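# Pour all hazelnuts from a bowl into a lifted cup

## Task

With the bowl of hazelnuts and the empty cup both starting on the table, transfer every hazelnut from the bowl into the cup while the cup is lifted and held by the robot. From the moment the first nut lands in the cup until the last one is in, the cup must be supported by the robot alone and by nothing else. Neither the cup nor the bowl may be released, or fall, unless a surface lies within a few millimetres below it. At the end both must rest directly on the table with the cup standing upright (the bowl may be upside down), staying in place without the robot's help. Finally open the hands and move them away.

## Robot and tools

Robot: two six-joint arms, left_arm and right_arm, facing each other across the table; left_arm's base is on the +y side. The names do not match image sides. Both arms carry an identical five-finger right hand, so hand numbers and axes mean the same thing on each.

Frames: results report poses in a shared scene frame, in metres, with quaternions as wxyz. The origin sits on the table top halfway between the arm bases, the table surface is z = 0 and +z is up. Reported positions can be slightly off, more so when an arm reaches far. Each arm has a hand point 0.05 m in front of the palm, where index and thumb meet in a pinch. Its own axes: +z along the straightened fingers (fingertips 0.06-0.07 m beyond it), +y out of the palm, +x across the palm toward the little finger. A wrist bracket on the little-finger side sticks out and can collide with things.

The row: every motion command is one list of 28 numbers, each in [-1, 1], covering both arms even if only one moves. Order: left_arm dx, dy, dz, rx, ry, rz, then left_gripper little, ring, middle, index, thumb_bend, thumb_turn, force_limit, speed; then the same 14 for right_arm/right_gripper. The first six per arm are an offset, not a pose: a target relative to the hand point's pose in the latest result that showed it (or, before any such result or in a later call of the same reply, relative to where it is when the action starts), expressed in the hand point's own axes. 1.0 equals 0.6 m of translation or 180 degrees; rx, ry, rz form a single rotation vector. All zeros therefore drives the arm back to that reference pose, it does not mean hold still. Each commanded pose is clipped per control step to within 100 mm and 16 degrees of the measured pose.

The eight hand numbers are absolute targets. Fingers and thumb_bend: +1 straight, -1 fully curled. thumb_turn: +1 beside the palm, -1 across in front of it. A pinch is roughly index -0.22, thumb_bend -0.75, thumb_turn -0.57. force_limit maps -1..+1 linearly to about 0..10 N at the fingertip (0..15 N for thumb motors) and only stops closing motion. speed maps -1..+1 to nearly zero up to full speed (full travel 0.6 s); close at -0.9 or slower for a soft grip. A wrap grasp with the thumb turned in holds objects 0.035-0.08 m across; turn the thumb before reaching the object. To keep a hand unchanged, resend the last eight numbers it carried out (or, before any, its hand_measured plus hand_force_limit and hand_speed).

Tools:
- execute_actions {"actions": [...], "pictures": bool}. Empty list: just report state (with images). One action {"rows": [[28 numbers], ...], "steps": n}: up to 15 rows, n from 3 to 15 steps of 1/30 s, last row repeated; every row is measured from the same reference pose. One wait {"steps": n}, n up to 300, counted from the previous result including your reply time. The last 3 steps of an action run after its result, while you reply.
- move {"target": [28 numbers], "speed": m/s 0.002-0.5 (default 0.25; turning up to twice that in rad/s), "stop_force": N 9-40}: straight-line paths of both hand points to their offset targets, lasting 0.5-10 s and ending together. Hand numbers are sent at the start. stop_force ends an arm's path when its wrist sensor feels that much extra push against the motion; use it only slowly, not when the hand rotates, and not when backing off something you press on. Its result adds a move: line with endings such as done, off_target, moving, held, contact or fault, limits like paced or held, and each hand point's distance from target.
- wait {"seconds": 0-10}: let time pass, no new command.
- zoom_image {"camera", "region": [x0, y0, x1, y1]} on cam_high, cam_low, cam_left_wrist or cam_right_wrist (672x504 each), region at most 504x504.
- show_instructions: shows the reference image.
- finished_scene {"scene": n}: ends and grades the scene; irreversible.

Results: a state line per arm (position, quaternion, velocities), Wrist force and Wrist torque per arm in the flange's own axes (noisy, offset up to ~4 N, saturating near 50 N), and per hand six-value lists hand_measured, hand_stopped_by (moving, target, force, stalled, fault) and hand_load_n (positive pushes fingers open; near zero means the grip is lost). HELD marks steps not sent; a pose unreachable line means a clearance check altered a command. A Hand target line shows where each arm is being driven.

Cautions: the simulation keeps running while you think. Arms must never hit or press hard on each other. Contact torque over a joint's limit (wrist joints 26 N m, others 139 N m) or an external force of 150 N stops that arm for 10 s; stiff arms fault easily if targeted past a firm surface. Holding loads heats motors: a MOTOR HOT warning appears at 70 °C, and at 85 °C the arm brakes until cooled. Loose objects may be nudged occasionally. Never drop things, push hard, slam, or knock anything off the table.

Each tool is called after ">>>" in YAML: its name, and indented under it one key for each argument.

Reference images:

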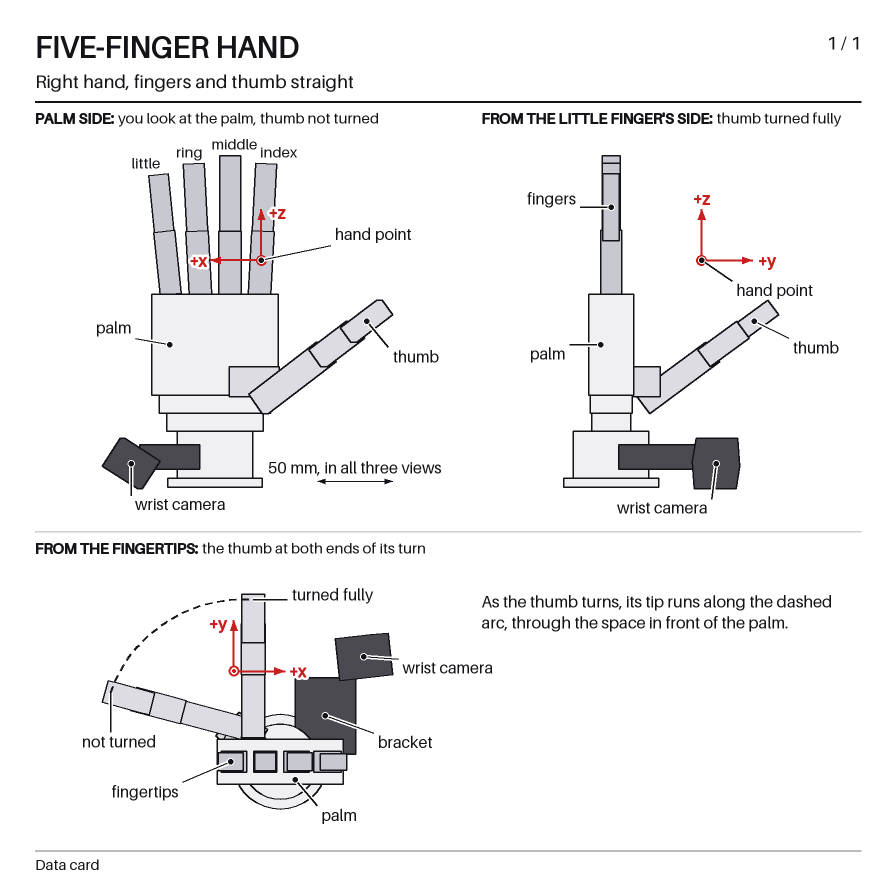

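## Session

>>> execute_actions:
  actions: []

Scene clock: 0.00 s of 6600.00 s.
left_arm: end_effector_position=(+0.2246, +0.4295, +0.4864) hand_measured=(+1.000, +1.000, +1.000, +1.000, +1.000, +1.000) hand_load_n=(+0.0, +0.0, +0.0, +0.0, +0.0, +0.0) hand_stopped_by=(target, target, target, target, target, target) hand_force_limit=0.00 hand_speed=-0.80 end_effector_quat_wxyz=(+0.018, +0.343, +0.939, -0.020) end_effector_velocity=(-0.000, -0.000, +0.000) end_effector_angular_velocity=(-0.001, -0.000, -0.001) | right_arm: end_effector_position=(+0.1431, -0.2655, +0.4650) hand_measured=(+1.000, +1.000, +1.000, +1.000, +1.000, +1.000) hand_load_n=(+0.0, +0.0, +0.0, +0.0, +0.0, +0.0) hand_stopped_by=(target, target, target, target, target, target) hand_force_limit=0.00 hand_speed=-0.80 end_effector_quat_wxyz=(-0.021, -0.331, +0.943, +0.005) end_effector_velocity=(-0.000, +0.000, -0.000) end_effector_angular_velocity=(+0.001, -0.001, +0.000)
Joint positions: left_arm=[ 0.572 -1.75   1.327  1.94   1.578 -1.912] | right_arm=[-1.179 -1.695  1.367  1.941  1.56  -1.873]
Joint velocities: left_arm=[-0.001 -0.    -0.001  0.     0.    -0.   ] | right_arm=[ 0.001 -0.     0.    -0.001 -0.     0.001]
Motor temperatures (°C, as the motors report them): left_arm=[24 26 25 36 31 31] | right_arm=[27 27 25 34 32 30]
Wrist force (N, on the end effector, along its own x y z axes, offset not removed): no reading
Wrist torque (N m, same axes, about the end effector's origin, offset not removed): no reading
Hand target (left_arm): +0.225, +0.429, +0.486; +0.018, +0.343, +0.939, -0.020
Hand target (right_arm): +0.143, -0.266, +0.465; -0.021, -0.331, +0.943, +0.005

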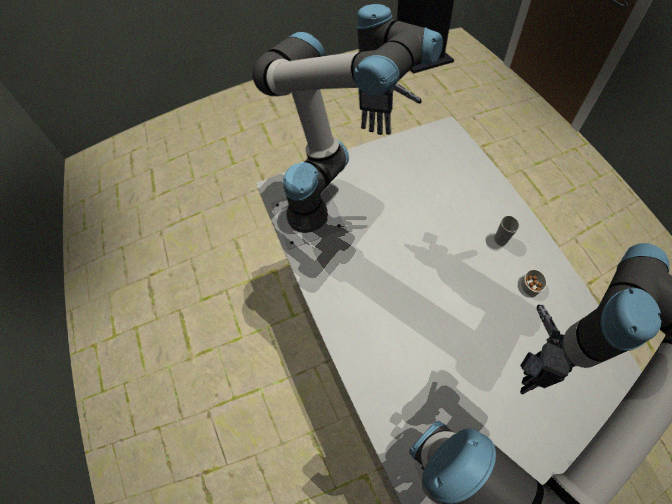

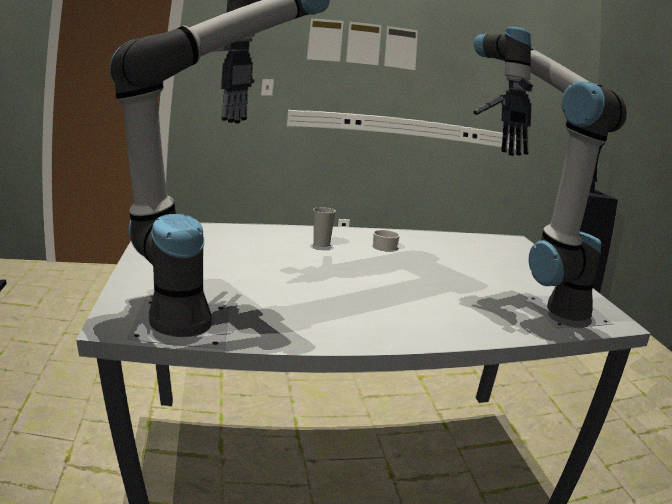

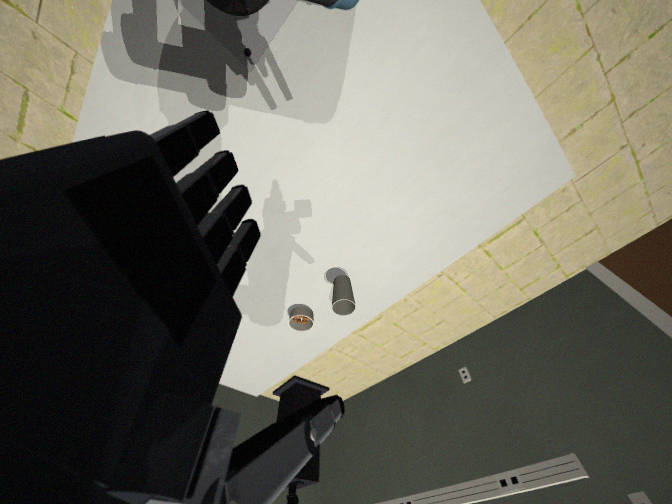

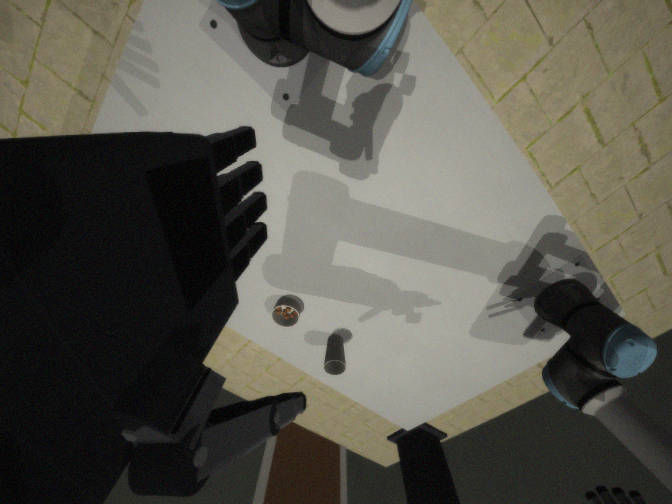

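>>> move:
  target: [0,0,0.2,0,0,0.94,1,1,1,1,1,-1,0,0,0,0,0.2,0,0,0.8,1,1,1,1,1,-1,0,0]
  speed: 0.5

>>> move:
  target: [0.1,0,0.3,0,0.5,0,1,1,1,1,1,-1,0,0,0.1,0,0.3,0,0.5,0,1,1,1,1,1,-1,0,0]
  speed: 0.4

Scene clock: 4.20 s of 6600.00 s.
left_arm: end_effector_position=(+0.2267, +0.4235, +0.3666) hand_measured=(+1.000, +1.000, +1.000, +1.000, +1.000, -1.000) hand_load_n=(+0.0, +0.0, +0.0, +0.0, +0.0, +0.0) hand_stopped_by=(target, target, target, target, target, target) hand_force_limit=0.00 hand_speed=0.00 end_effector_quat_wxyz=(+0.021, +0.967, -0.253, +0.016) end_effector_velocity=(+0.000, -0.000, -0.000) end_effector_angular_velocity=(-0.002, +0.001, -0.010) | right_arm: end_effector_position=(+0.1379, -0.2658, +0.3451) hand_measured=(+1.000, +1.000, +1.000, +1.000, +1.000, -1.000) hand_load_n=(+0.0, +0.0, +0.0, +0.0, +0.0, +0.0) hand_stopped_by=(target, target, target, target, target, target) hand_force_limit=0.00 hand_speed=0.00 end_effector_quat_wxyz=(-0.011, +0.794, +0.607, -0.019) end_effector_velocity=(-0.000, -0.000, -0.000) end_effector_angular_velocity=(-0.003, -0.001, -0.009)
Joint positions: left_arm=[ 1.098 -1.547  1.464  1.612  1.603  1.565] | right_arm=[-0.669 -1.556  1.54   1.619  1.54   1.149]
Joint velocities: left_arm=[ 0.001  0.002 -0.001 -0.001  0.003  0.011] | right_arm=[ 0.001  0.002 -0.001 -0.     0.002  0.01 ]
Motor temperatures (°C, as the motors report them): left_arm=[24 26 25 36 31 31] | right_arm=[27 27 25 34 32 30]
Wrist force (N, on the end effector, along its own x y z axes, offset not removed): left_arm=[0.0 -0.7 -1.8] | right_arm=[-0.5 1.4 0.3]
Wrist torque (N m, same axes, about the end effector's origin, offset not removed): left_arm=[-0.08 0.05 0.03] | right_arm=[0.39 0.01 -0.13]
Hand target (left_arm): +0.227, +0.423, +0.367; +0.021, +0.967, -0.253, +0.016
Hand target (right_arm): +0.138, -0.266, +0.345; -0.011, +0.795, +0.607, -0.019
Off the commanded pose (left_arm): 0.000 m, 0 deg.
Off the commanded pose (right_arm): 0.000 m, 0 deg.
Kept back: nothing.
move: done

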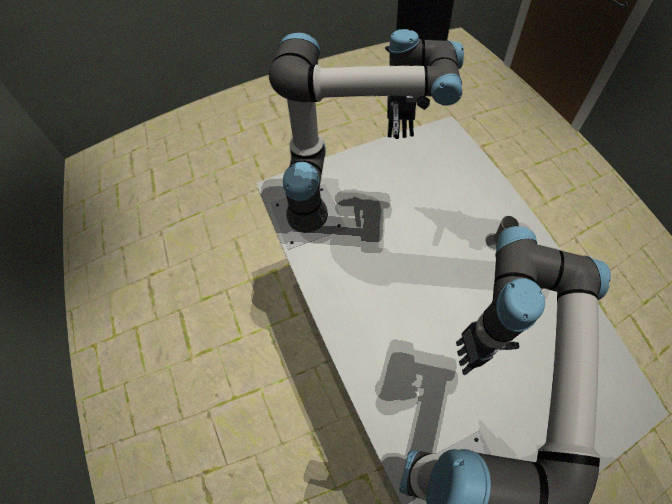

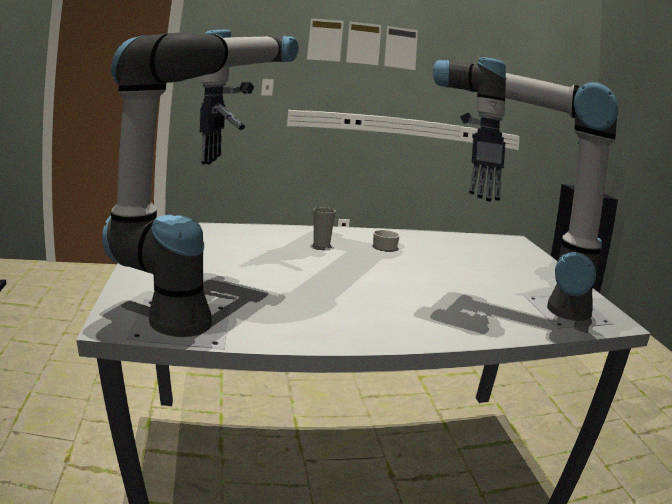

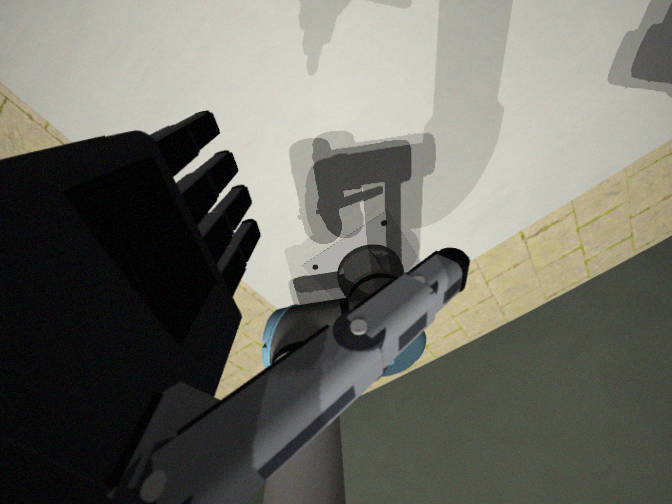

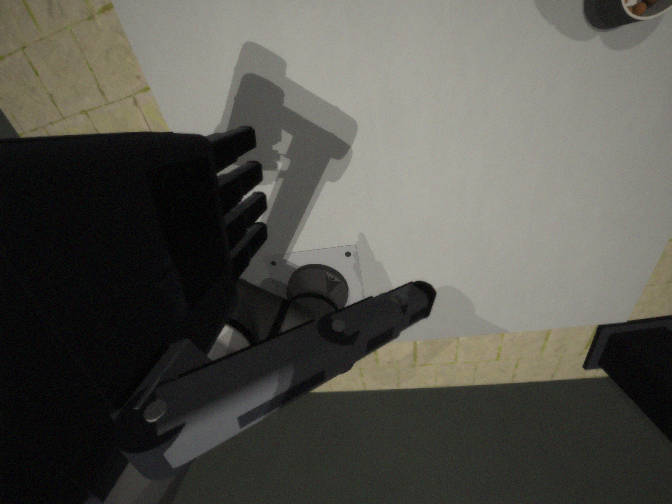

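Scene clock: 6.53 s of 6600.00 s.
left_arm: end_effector_position=(+0.2710, +0.3931, +0.2157) hand_measured=(+1.000, +1.000, +1.000, +1.000, +1.000, -1.000) hand_load_n=(+0.0, +0.0, +0.0, +0.0, +0.0, +0.0) hand_stopped_by=(target, target, target, target, target, target) hand_force_limit=0.00 hand_speed=0.00 end_effector_quat_wxyz=(+0.173, +0.758, -0.191, +0.599) end_effector_velocity=(+0.000, +0.001, -0.000) end_effector_angular_velocity=(+0.001, -0.000, +0.001) | right_arm: end_effector_position=(+0.1442, -0.2201, +0.2000) hand_measured=(+1.000, +1.000, +1.000, +1.000, +1.000, -1.000) hand_load_n=(+0.0, +0.0, +0.0, +0.0, +0.0, +0.0) hand_stopped_by=(target, target, target, target, target, target) hand_force_limit=0.00 hand_speed=0.00 end_effector_quat_wxyz=(-0.308, +0.691, +0.478, +0.446) end_effector_velocity=(-0.000, -0.000, -0.001) end_effector_angular_velocity=(-0.000, +0.005, -0.002)
Joint positions: left_arm=[ 0.997 -2.272  2.505 -0.007  1.483  1.517] | right_arm=[-1.43  -2.363  2.512  0.622  0.632  0.904]
Joint velocities: left_arm=[ 0.002  0.     0.001 -0.001 -0.     0.001] | right_arm=[-0.001  0.     0.002  0.001 -0.     0.001]
Motor temperatures (°C, as the motors report them): left_arm=[24 26 25 36 31 31] | right_arm=[27 27 25 34 32 30]
Wrist force (N, on the end effector, along its own x y z axes, offset not removed): left_arm=[-1.5 -1.5 -1.0] | right_arm=[0.4 -0.7 -1.9]
Wrist torque (N m, same axes, about the end effector's origin, offset not removed): left_arm=[-0.26 0.38 0.05] | right_arm=[0.15 -0.10 -0.03]
Hand target (left_arm): +0.271, +0.393, +0.216; +0.173, +0.758, -0.191, +0.599
Hand target (right_arm): +0.144, -0.220, +0.200; -0.308, +0.691, +0.478, +0.446
Off the commanded pose (left_arm): 0.030 m, 15 deg.
Off the commanded pose (right_arm): 0.037 m, 24 deg; orientation clipped at the last step of the last action.
Kept back: nothing.
move: held (left_arm, right_arm); limits=paced,held; held on 15 of 70 steps (right_arm, left_arm), including the last (right_arm, left_arm)
pose unreachable (left arm): on one or more control steps of this call this arm could not follow its commanded pose, so it was not sent that pose on those steps. On the call's last step it was still not sent that pose. It may still have moved: this result reports where it is.
cause: the commanded pose would bring two parts of the arm too close to each other (joints 3 (elbow) to 5 (wrist 2) lie between them).
pose unreachable (right arm): on one or more control steps of this call this arm could not follow its commanded pose, so it was not sent that pose on those steps. On the call's last step it was still not sent that pose. It may still have moved: this result reports where it is.
cause: the commanded pose would bring two parts of the arm too close to each other (joints 3 (elbow) to 5 (wrist 2) lie between them).

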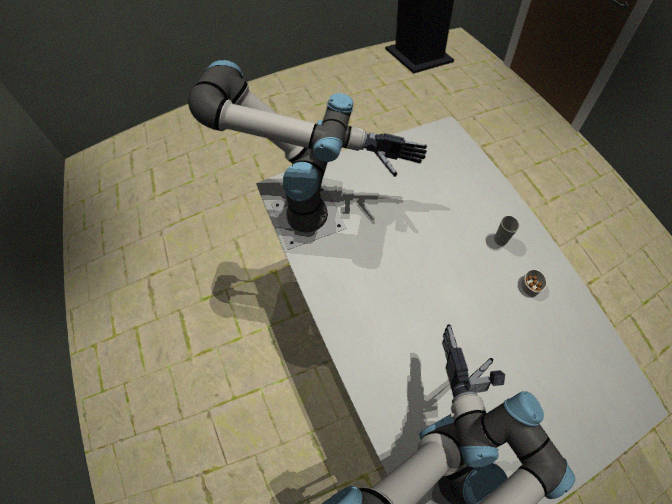

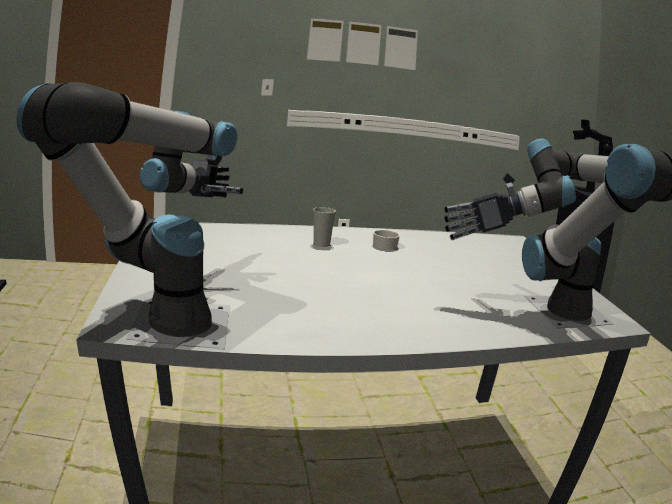

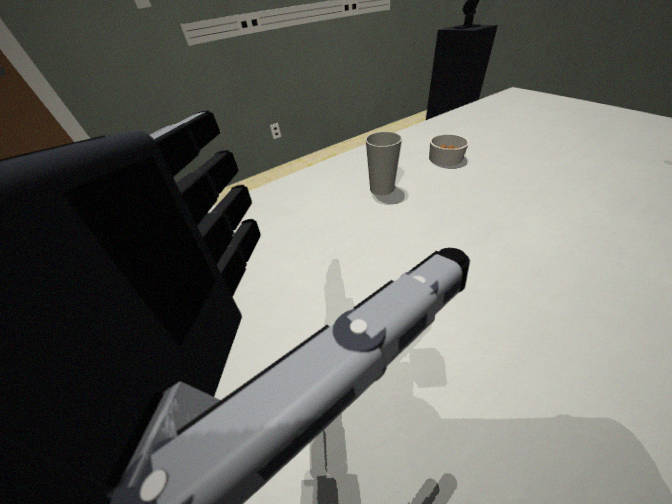

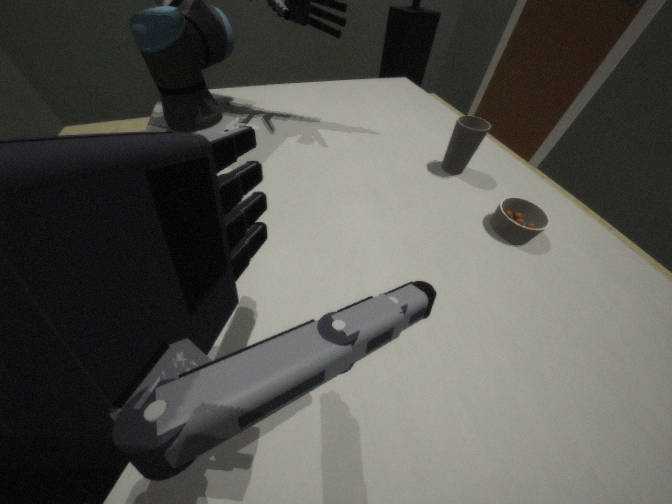

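>>> move:
  target: [-0.06,0,0.16,0,0.075,0,1,1,1,1,1,-1,0,0,0,0.23,0.1,-0.2,0.13,0,1,1,1,1,1,-1,0,0]

Scene clock: 11.23 s of 6600.00 s.
left_arm: end_effector_position=(+0.3440, +0.3491, +0.1595) hand_measured=(+1.000, +1.000, +1.000, +1.000, +1.000, -1.000) hand_load_n=(+0.0, +0.0, +0.0, +0.0, +0.0, +0.0) hand_stopped_by=(target, target, target, target, target, target) hand_force_limit=0.00 hand_speed=0.00 end_effector_quat_wxyz=(+0.193, +0.683, -0.169, +0.684) end_effector_velocity=(+0.002, -0.002, -0.001) end_effector_angular_velocity=(-0.010, -0.008, -0.011) | right_arm: end_effector_position=(+0.1683, -0.2251, +0.1979) hand_measured=(+1.000, +1.000, +1.000, +1.000, +1.000, -1.000) hand_load_n=(+0.0, +0.0, +0.0, +0.0, +0.0, +0.0) hand_stopped_by=(target, target, target, target, target, target) hand_force_limit=0.00 hand_speed=0.00 end_effector_quat_wxyz=(-0.294, +0.688, +0.452, +0.485) end_effector_velocity=(+0.000, -0.000, +0.000) end_effector_angular_velocity=(+0.000, -0.000, -0.001)
Joint positions: left_arm=[ 1.015 -1.828  2.652 -0.834  1.49   1.539] | right_arm=[-1.497 -2.401  2.548  0.527  0.609  0.956]
Joint velocities: left_arm=[ 0.014  0.028 -0.    -0.04   0.025 -0.003] | right_arm=[-0.001 -0.001 -0.001  0.001 -0.    -0.   ]
Motor temperatures (°C, as the motors report them): left_arm=[24 26 25 36 31 31] | right_arm=[27 27 25 34 32 30]
Wrist force (N, on the end effector, along its own x y z axes, offset not removed): left_arm=[1.1 -1.9 1.1] | right_arm=[-0.3 -0.3 -1.6]
Wrist torque (N m, same axes, about the end effector's origin, offset not removed): left_arm=[-0.41 -0.12 0.15] | right_arm=[0.18 0.20 -0.07]
Hand target (left_arm): +0.344, +0.349, +0.159; +0.194, +0.683, -0.169, +0.684
Hand target (right_arm): +0.168, -0.225, +0.198; -0.294, +0.688, +0.452, +0.485
Off the commanded pose (left_arm): 0.000 m, 0 deg.
Off the commanded pose (right_arm): 0.127 m, 37 deg; position and orientation clipped at the last step of the last action.
Kept back: nothing.
move: held (right_arm); limits=paced,held; held on 99 of 134 steps (right_arm), including the last (right_arm)
pose unreachable (right arm): on one or more control steps of this call this arm could not follow its commanded pose, so it was not sent that pose on those steps. On the call's last step it was still not sent that pose. It may still have moved: this result reports where it is.
cause: the commanded pose would bring two parts of the arm too close to each other (joints 3 (elbow) to 5 (wrist 2) lie between them).

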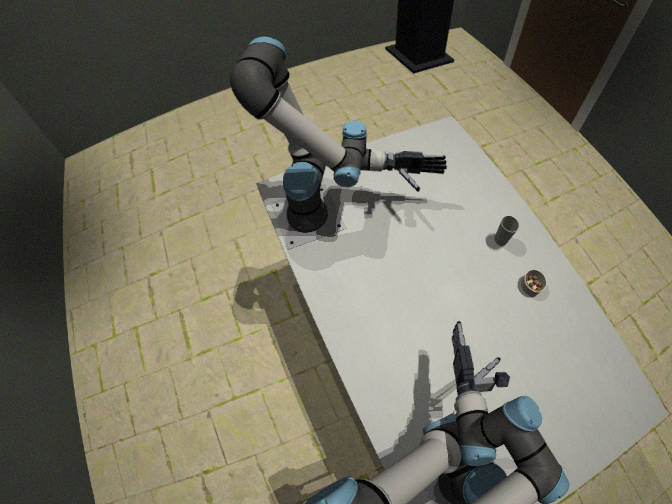

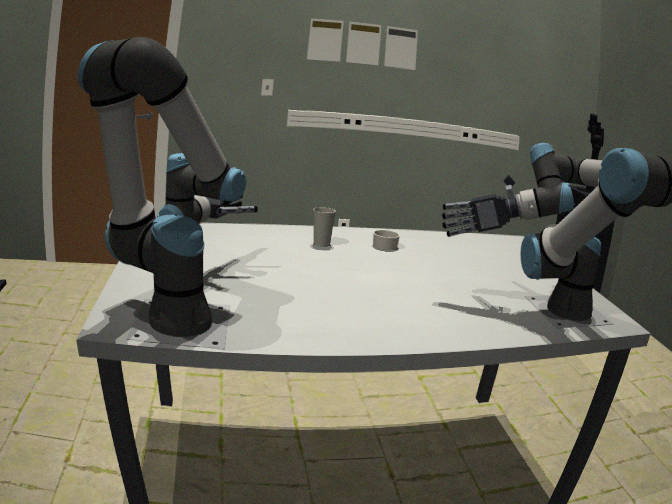

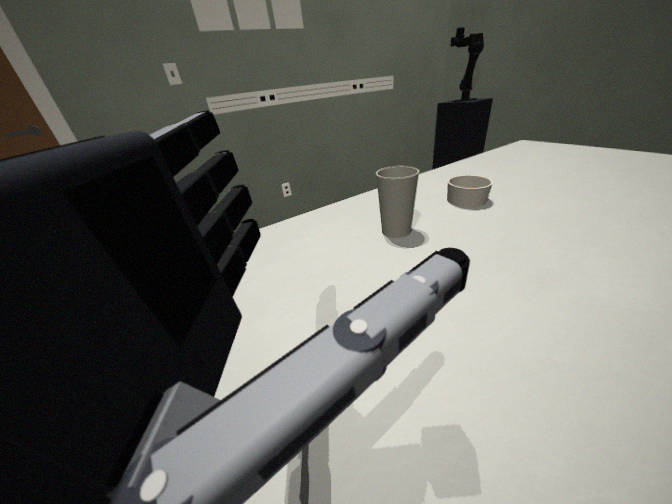

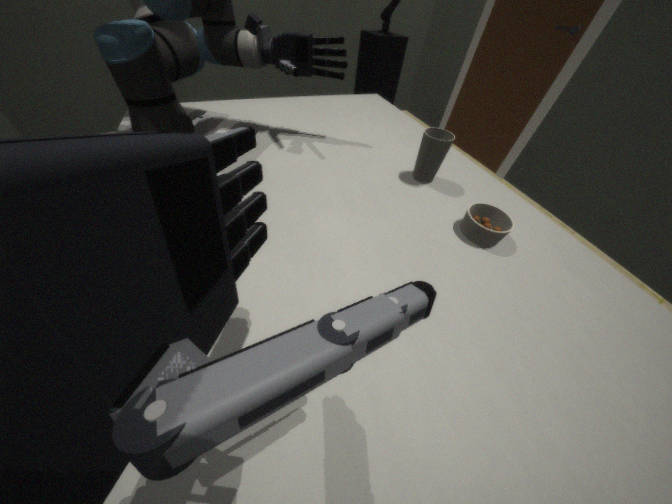

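>>> move:
  target: [-0.16,0.1,0.1,-0.14,0,0,1,1,1,1,1,-1,0,0,0.05,0,0.2,0,0,0,1,1,1,1,1,-1,0,0]

>>> move:
  target: [0,0,0,0,0,0,1,1,1,1,1,-1,0,0,-0.15,0.1,-0.15,0,0.11,0,1,1,1,1,1,-1,0,0]

Scene clock: 17.37 s of 6600.00 s.
left_arm: end_effector_position=(+0.3656, +0.2641, +0.0662) hand_measured=(+1.000, +1.000, +1.000, +1.000, +1.000, -1.000) hand_load_n=(+0.0, +0.0, +0.0, +0.0, +0.0, +0.0) hand_stopped_by=(target, target, target, target, target, target) hand_force_limit=0.00 hand_speed=0.00 end_effector_quat_wxyz=(+0.337, +0.624, -0.314, +0.630) end_effector_velocity=(+0.001, -0.000, +0.000) end_effector_angular_velocity=(+0.000, -0.001, +0.000) | right_arm: end_effector_position=(+0.2201, -0.1134, +0.1830) hand_measured=(+1.000, +1.000, +1.000, +1.000, +1.000, -1.000) hand_load_n=(+0.0, +0.0, +0.0, +0.0, +0.0, +0.0) hand_stopped_by=(target, target, target, target, target, target) hand_force_limit=0.00 hand_speed=0.00 end_effector_quat_wxyz=(-0.295, +0.688, +0.452, +0.485) end_effector_velocity=(+0.000, +0.001, -0.000) end_effector_angular_velocity=(-0.004, -0.002, -0.012)
Joint positions: left_arm=[ 1.181 -1.196  2.418 -1.248  2.095  1.533] | right_arm=[-0.767 -1.796  2.288 -0.108  1.251  1.409]
Joint velocities: left_arm=[ 0.     0.    -0.001  0.    -0.     0.001] | right_arm=[ 0.018  0.008 -0.006 -0.003  0.029  0.008]
Motor temperatures (°C, as the motors report them): left_arm=[24 26 25 36 31 31] | right_arm=[27 27 25 34 32 30]
Wrist force (N, on the end effector, along its own x y z axes, offset not removed): left_arm=[-0.1 -0.7 -0.4] | right_arm=[0.3 2.7 -1.9]
Wrist torque (N m, same axes, about the end effector's origin, offset not removed): left_arm=[-0.22 0.14 0.22] | right_arm=[0.75 0.07 0.13]
Hand target (left_arm): +0.366, +0.264, +0.066; +0.337, +0.624, -0.314, +0.630
Hand target (right_arm): +0.220, -0.113, +0.183; -0.295, +0.688, +0.452, +0.485
Off the commanded pose (left_arm): 0.000 m, 0 deg.
Off the commanded pose (right_arm): 0.000 m, 0 deg.
Kept back: nothing.
move: done; limits=paced

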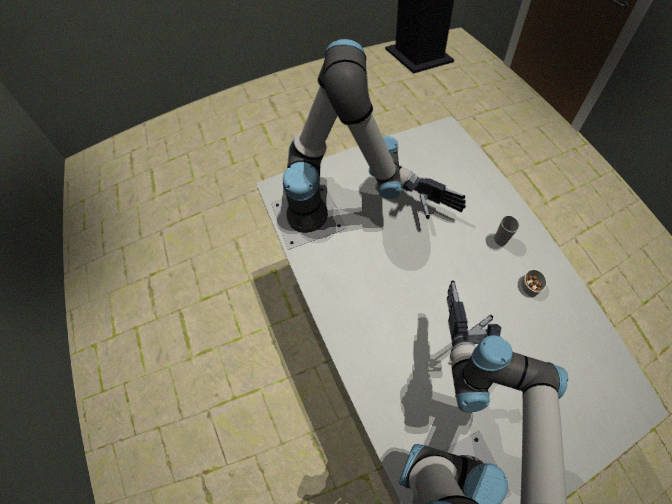

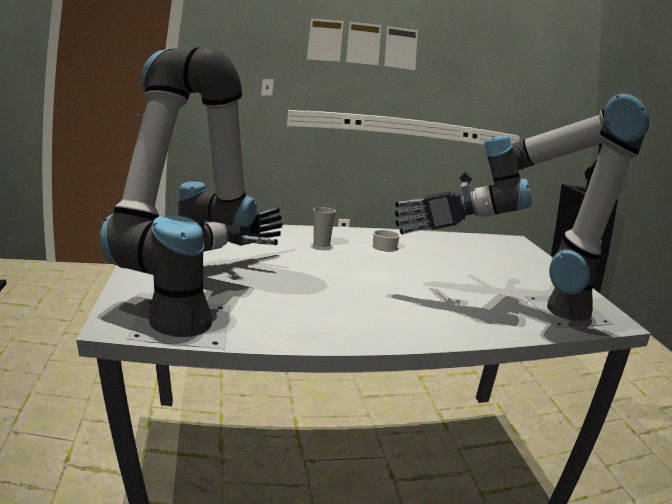

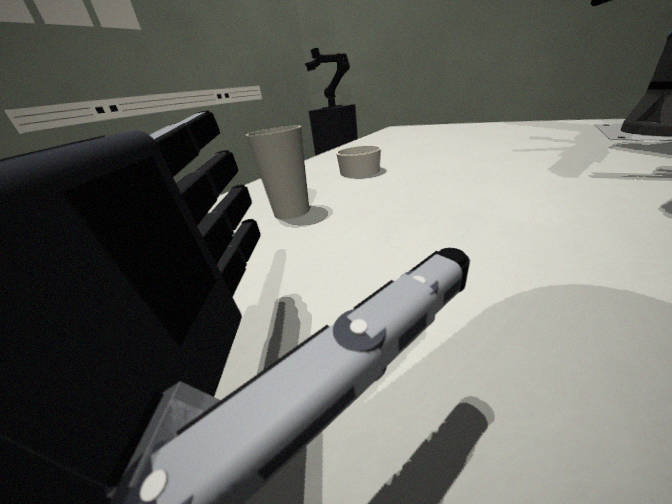

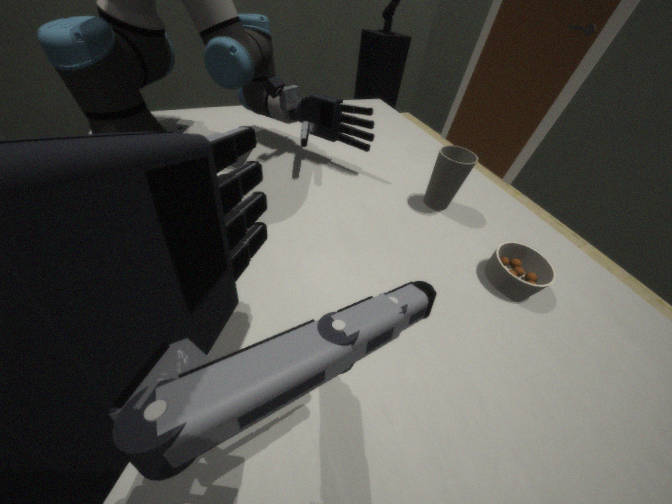

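Scene clock: 18.37 s of 6600.00 s.
left_arm: end_effector_position=(+0.3656, +0.2641, +0.0662) hand_measured=(+1.000, +1.000, +1.000, +1.000, +1.000, -1.000) hand_load_n=(+0.0, +0.0, +0.0, +0.0, +0.0, +0.0) hand_stopped_by=(target, target, target, target, target, target) hand_force_limit=0.00 hand_speed=0.00 end_effector_quat_wxyz=(+0.337, +0.624, -0.314, +0.630) end_effector_velocity=(+0.000, +0.000, -0.000) end_effector_angular_velocity=(+0.000, -0.000, +0.001) | right_arm: end_effector_position=(+0.2217, -0.1633, +0.1612) hand_measured=(+1.000, +1.000, +1.000, +1.000, +1.000, -1.000) hand_load_n=(+0.0, +0.0, +0.0, +0.0, +0.0, +0.0) hand_stopped_by=(target, target, target, target, target, target) hand_force_limit=0.00 hand_speed=0.00 end_effector_quat_wxyz=(-0.308, +0.662, +0.427, +0.533) end_effector_velocity=(-0.001, -0.000, -0.001) end_effector_angular_velocity=(-0.001, +0.003, +0.001)
Joint positions: left_arm=[ 1.181 -1.196  2.418 -1.248  2.095  1.533] | right_arm=[-0.977 -1.958  2.527 -0.288  1.066  1.384]
Joint velocities: left_arm=[ 0.001  0.     0.    -0.     0.     0.001] | right_arm=[-0.     0.     0.001  0.002 -0.001  0.   ]
Motor temperatures (°C, as the motors report them): left_arm=[24 26 25 36 31 31] | right_arm=[27 27 25 34 32 30]
Wrist force (N, on the end effector, along its own x y z axes, offset not removed): left_arm=[0.2 -3.6 -0.7] | right_arm=[-2.2 0.1 -2.7]
Wrist torque (N m, same axes, about the end effector's origin, offset not removed): left_arm=[-0.56 0.10 -0.07] | right_arm=[0.27 0.45 -0.14]
Hand target (left_arm): +0.366, +0.264, +0.066; +0.337, +0.624, -0.314, +0.630
Hand target (right_arm): +0.222, -0.163, +0.161; -0.308, +0.663, +0.427, +0.533
Off the commanded pose (left_arm): 0.000 m, 0 deg.
Off the commanded pose (right_arm): 0.086 m, 13 deg.
Kept back: nothing.
move: held (right_arm); limits=held; held on 15 of 30 steps (right_arm), including the last (right_arm)
pose unreachable (right arm): on one or more control steps of this call this arm could not follow its commanded pose, so it was not sent that pose on those steps. On the call's last step it was still not sent that pose. It may still have moved: this result reports where it is.
cause: the commanded pose would bring two parts of the arm too close to each other (joints 3 (elbow) to 5 (wrist 2) lie between them).

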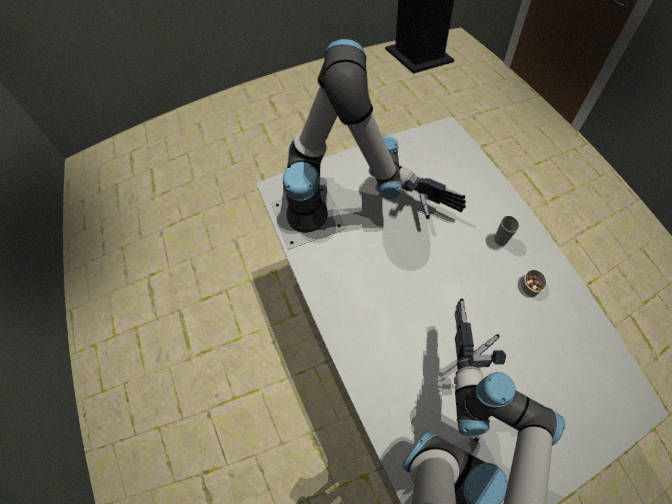

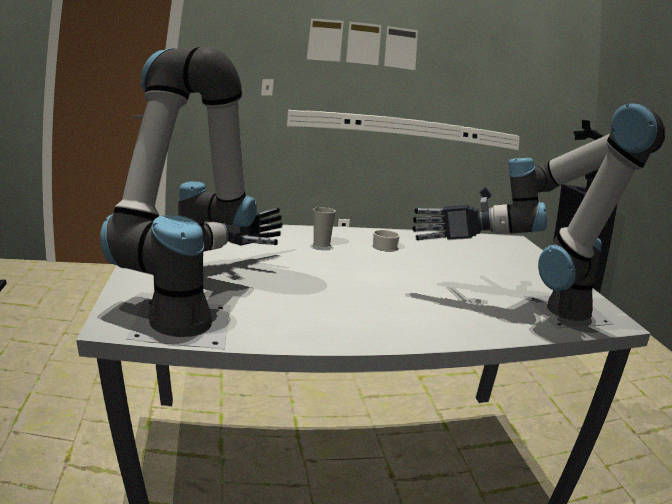

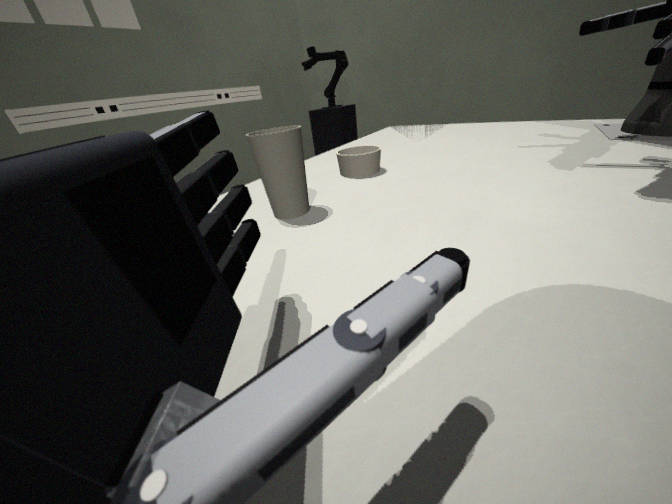

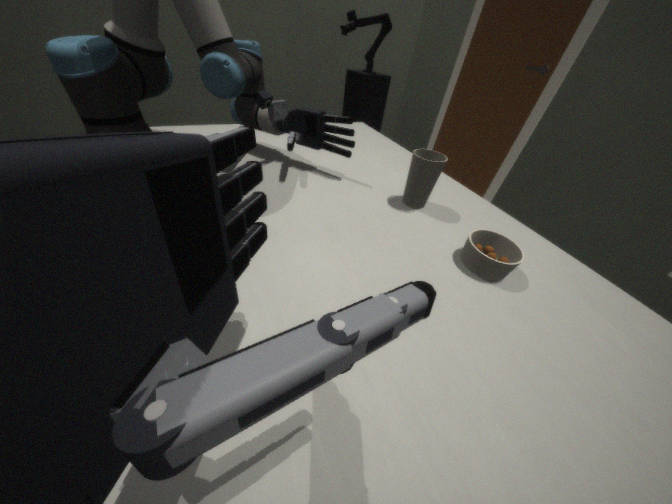

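>>> move:
  target: [-0.02,-0.04,0.17,0,0,0,1,1,1,1,1,-1,0,0,-0.19,0.2,0.05,0,0.075,0,1,1,1,1,1,-1,0,0]
  speed: 0.15

Scene clock: 20.23 s of 6600.00 s.
left_arm: end_effector_position=(+0.4436, +0.1941, +0.0559) hand_measured=(+1.000, +1.000, +1.000, +1.000, +1.000, -1.000) hand_load_n=(+0.0, +0.0, +0.0, +0.0, +0.0, +0.0) hand_stopped_by=(target, target, target, target, target, target) hand_force_limit=0.00 hand_speed=0.00 end_effector_quat_wxyz=(+0.338, +0.624, -0.314, +0.630) end_effector_velocity=(+0.002, -0.000, -0.000) end_effector_angular_velocity=(+0.000, +0.000, +0.002) | right_arm: end_effector_position=(+0.2320, -0.1699, +0.1506) hand_measured=(+1.000, +1.000, +1.000, +1.000, +1.000, -1.000) hand_load_n=(+0.0, +0.0, +0.0, +0.0, +0.0, +0.0) hand_stopped_by=(target, target, target, target, target, target) hand_force_limit=0.00 hand_speed=0.00 end_effector_quat_wxyz=(-0.306, +0.662, +0.421, +0.539) end_effector_velocity=(+0.000, +0.000, +0.000) end_effector_angular_velocity=(+0.000, -0.001, +0.000)
Joint positions: left_arm=[ 1.102 -1.055  2.175 -1.145  2.016  1.535] | right_arm=[-1.035 -1.944  2.561 -0.344  1.022  1.376]
Joint velocities: left_arm=[ 0.001  0.003 -0.005  0.002 -0.001  0.   ] | right_arm=[ 0.    -0.    -0.     0.     0.    -0.001]
Motor temperatures (°C, as the motors report them): left_arm=[24 26 25 36 31 31] | right_arm=[27 27 25 34 32 30]
Wrist force (N, on the end effector, along its own x y z axes, offset not removed): left_arm=[0.0 -3.4 -1.5] | right_arm=[0.0 -1.9 -2.7]
Wrist torque (N m, same axes, about the end effector's origin, offset not removed): left_arm=[-0.47 0.04 0.07] | right_arm=[0.00 0.07 -0.07]
Hand target (left_arm): +0.444, +0.194, +0.056; +0.338, +0.624, -0.314, +0.630
Hand target (right_arm): +0.232, -0.170, +0.151; -0.306, +0.662, +0.421, +0.539
Off the commanded pose (left_arm): 0.000 m, 0 deg.
Off the commanded pose (right_arm): 0.152 m, 13 deg; position clipped at the last step of the last action.
Kept back: nothing.
move: held (right_arm); limits=paced,held; held on 29 of 49 steps (right_arm), including the last (right_arm)
pose unreachable (right arm): on one or more control steps of this call this arm could not follow its commanded pose, so it was not sent that pose on those steps. On the call's last step it was still not sent that pose. It may still have moved: this result reports where it is.
cause: the commanded pose would bring two parts of the arm too close to each other (joints 3 (elbow) to 5 (wrist 2) lie between them).

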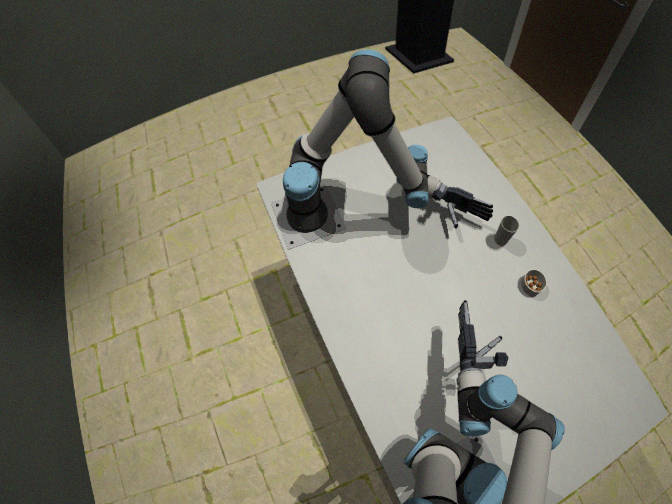

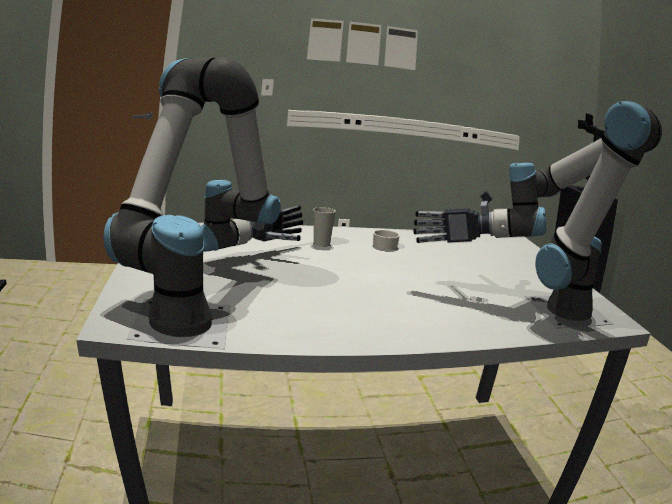

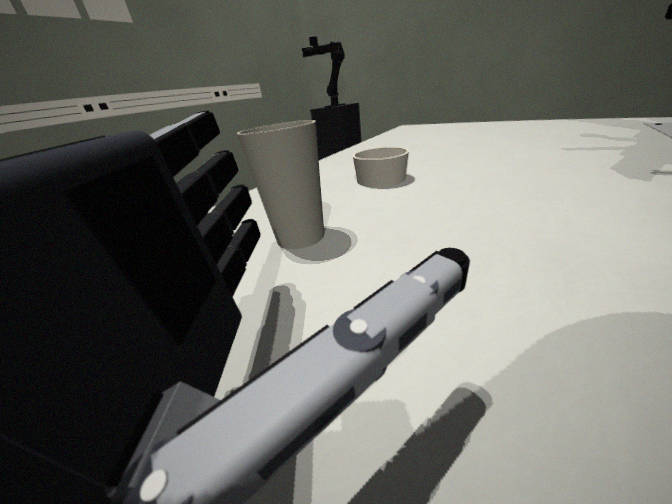

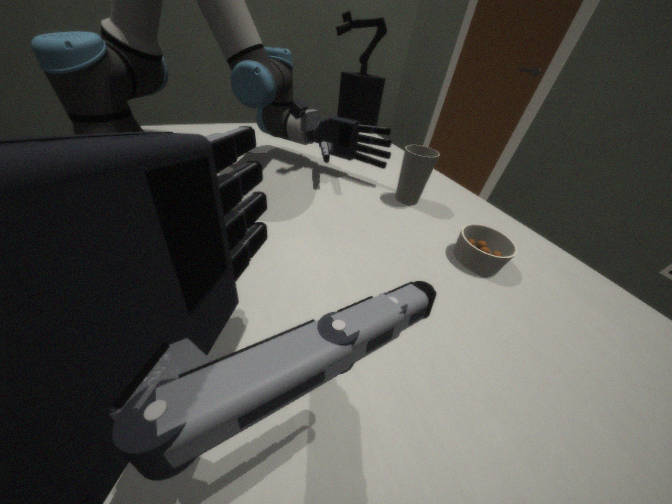

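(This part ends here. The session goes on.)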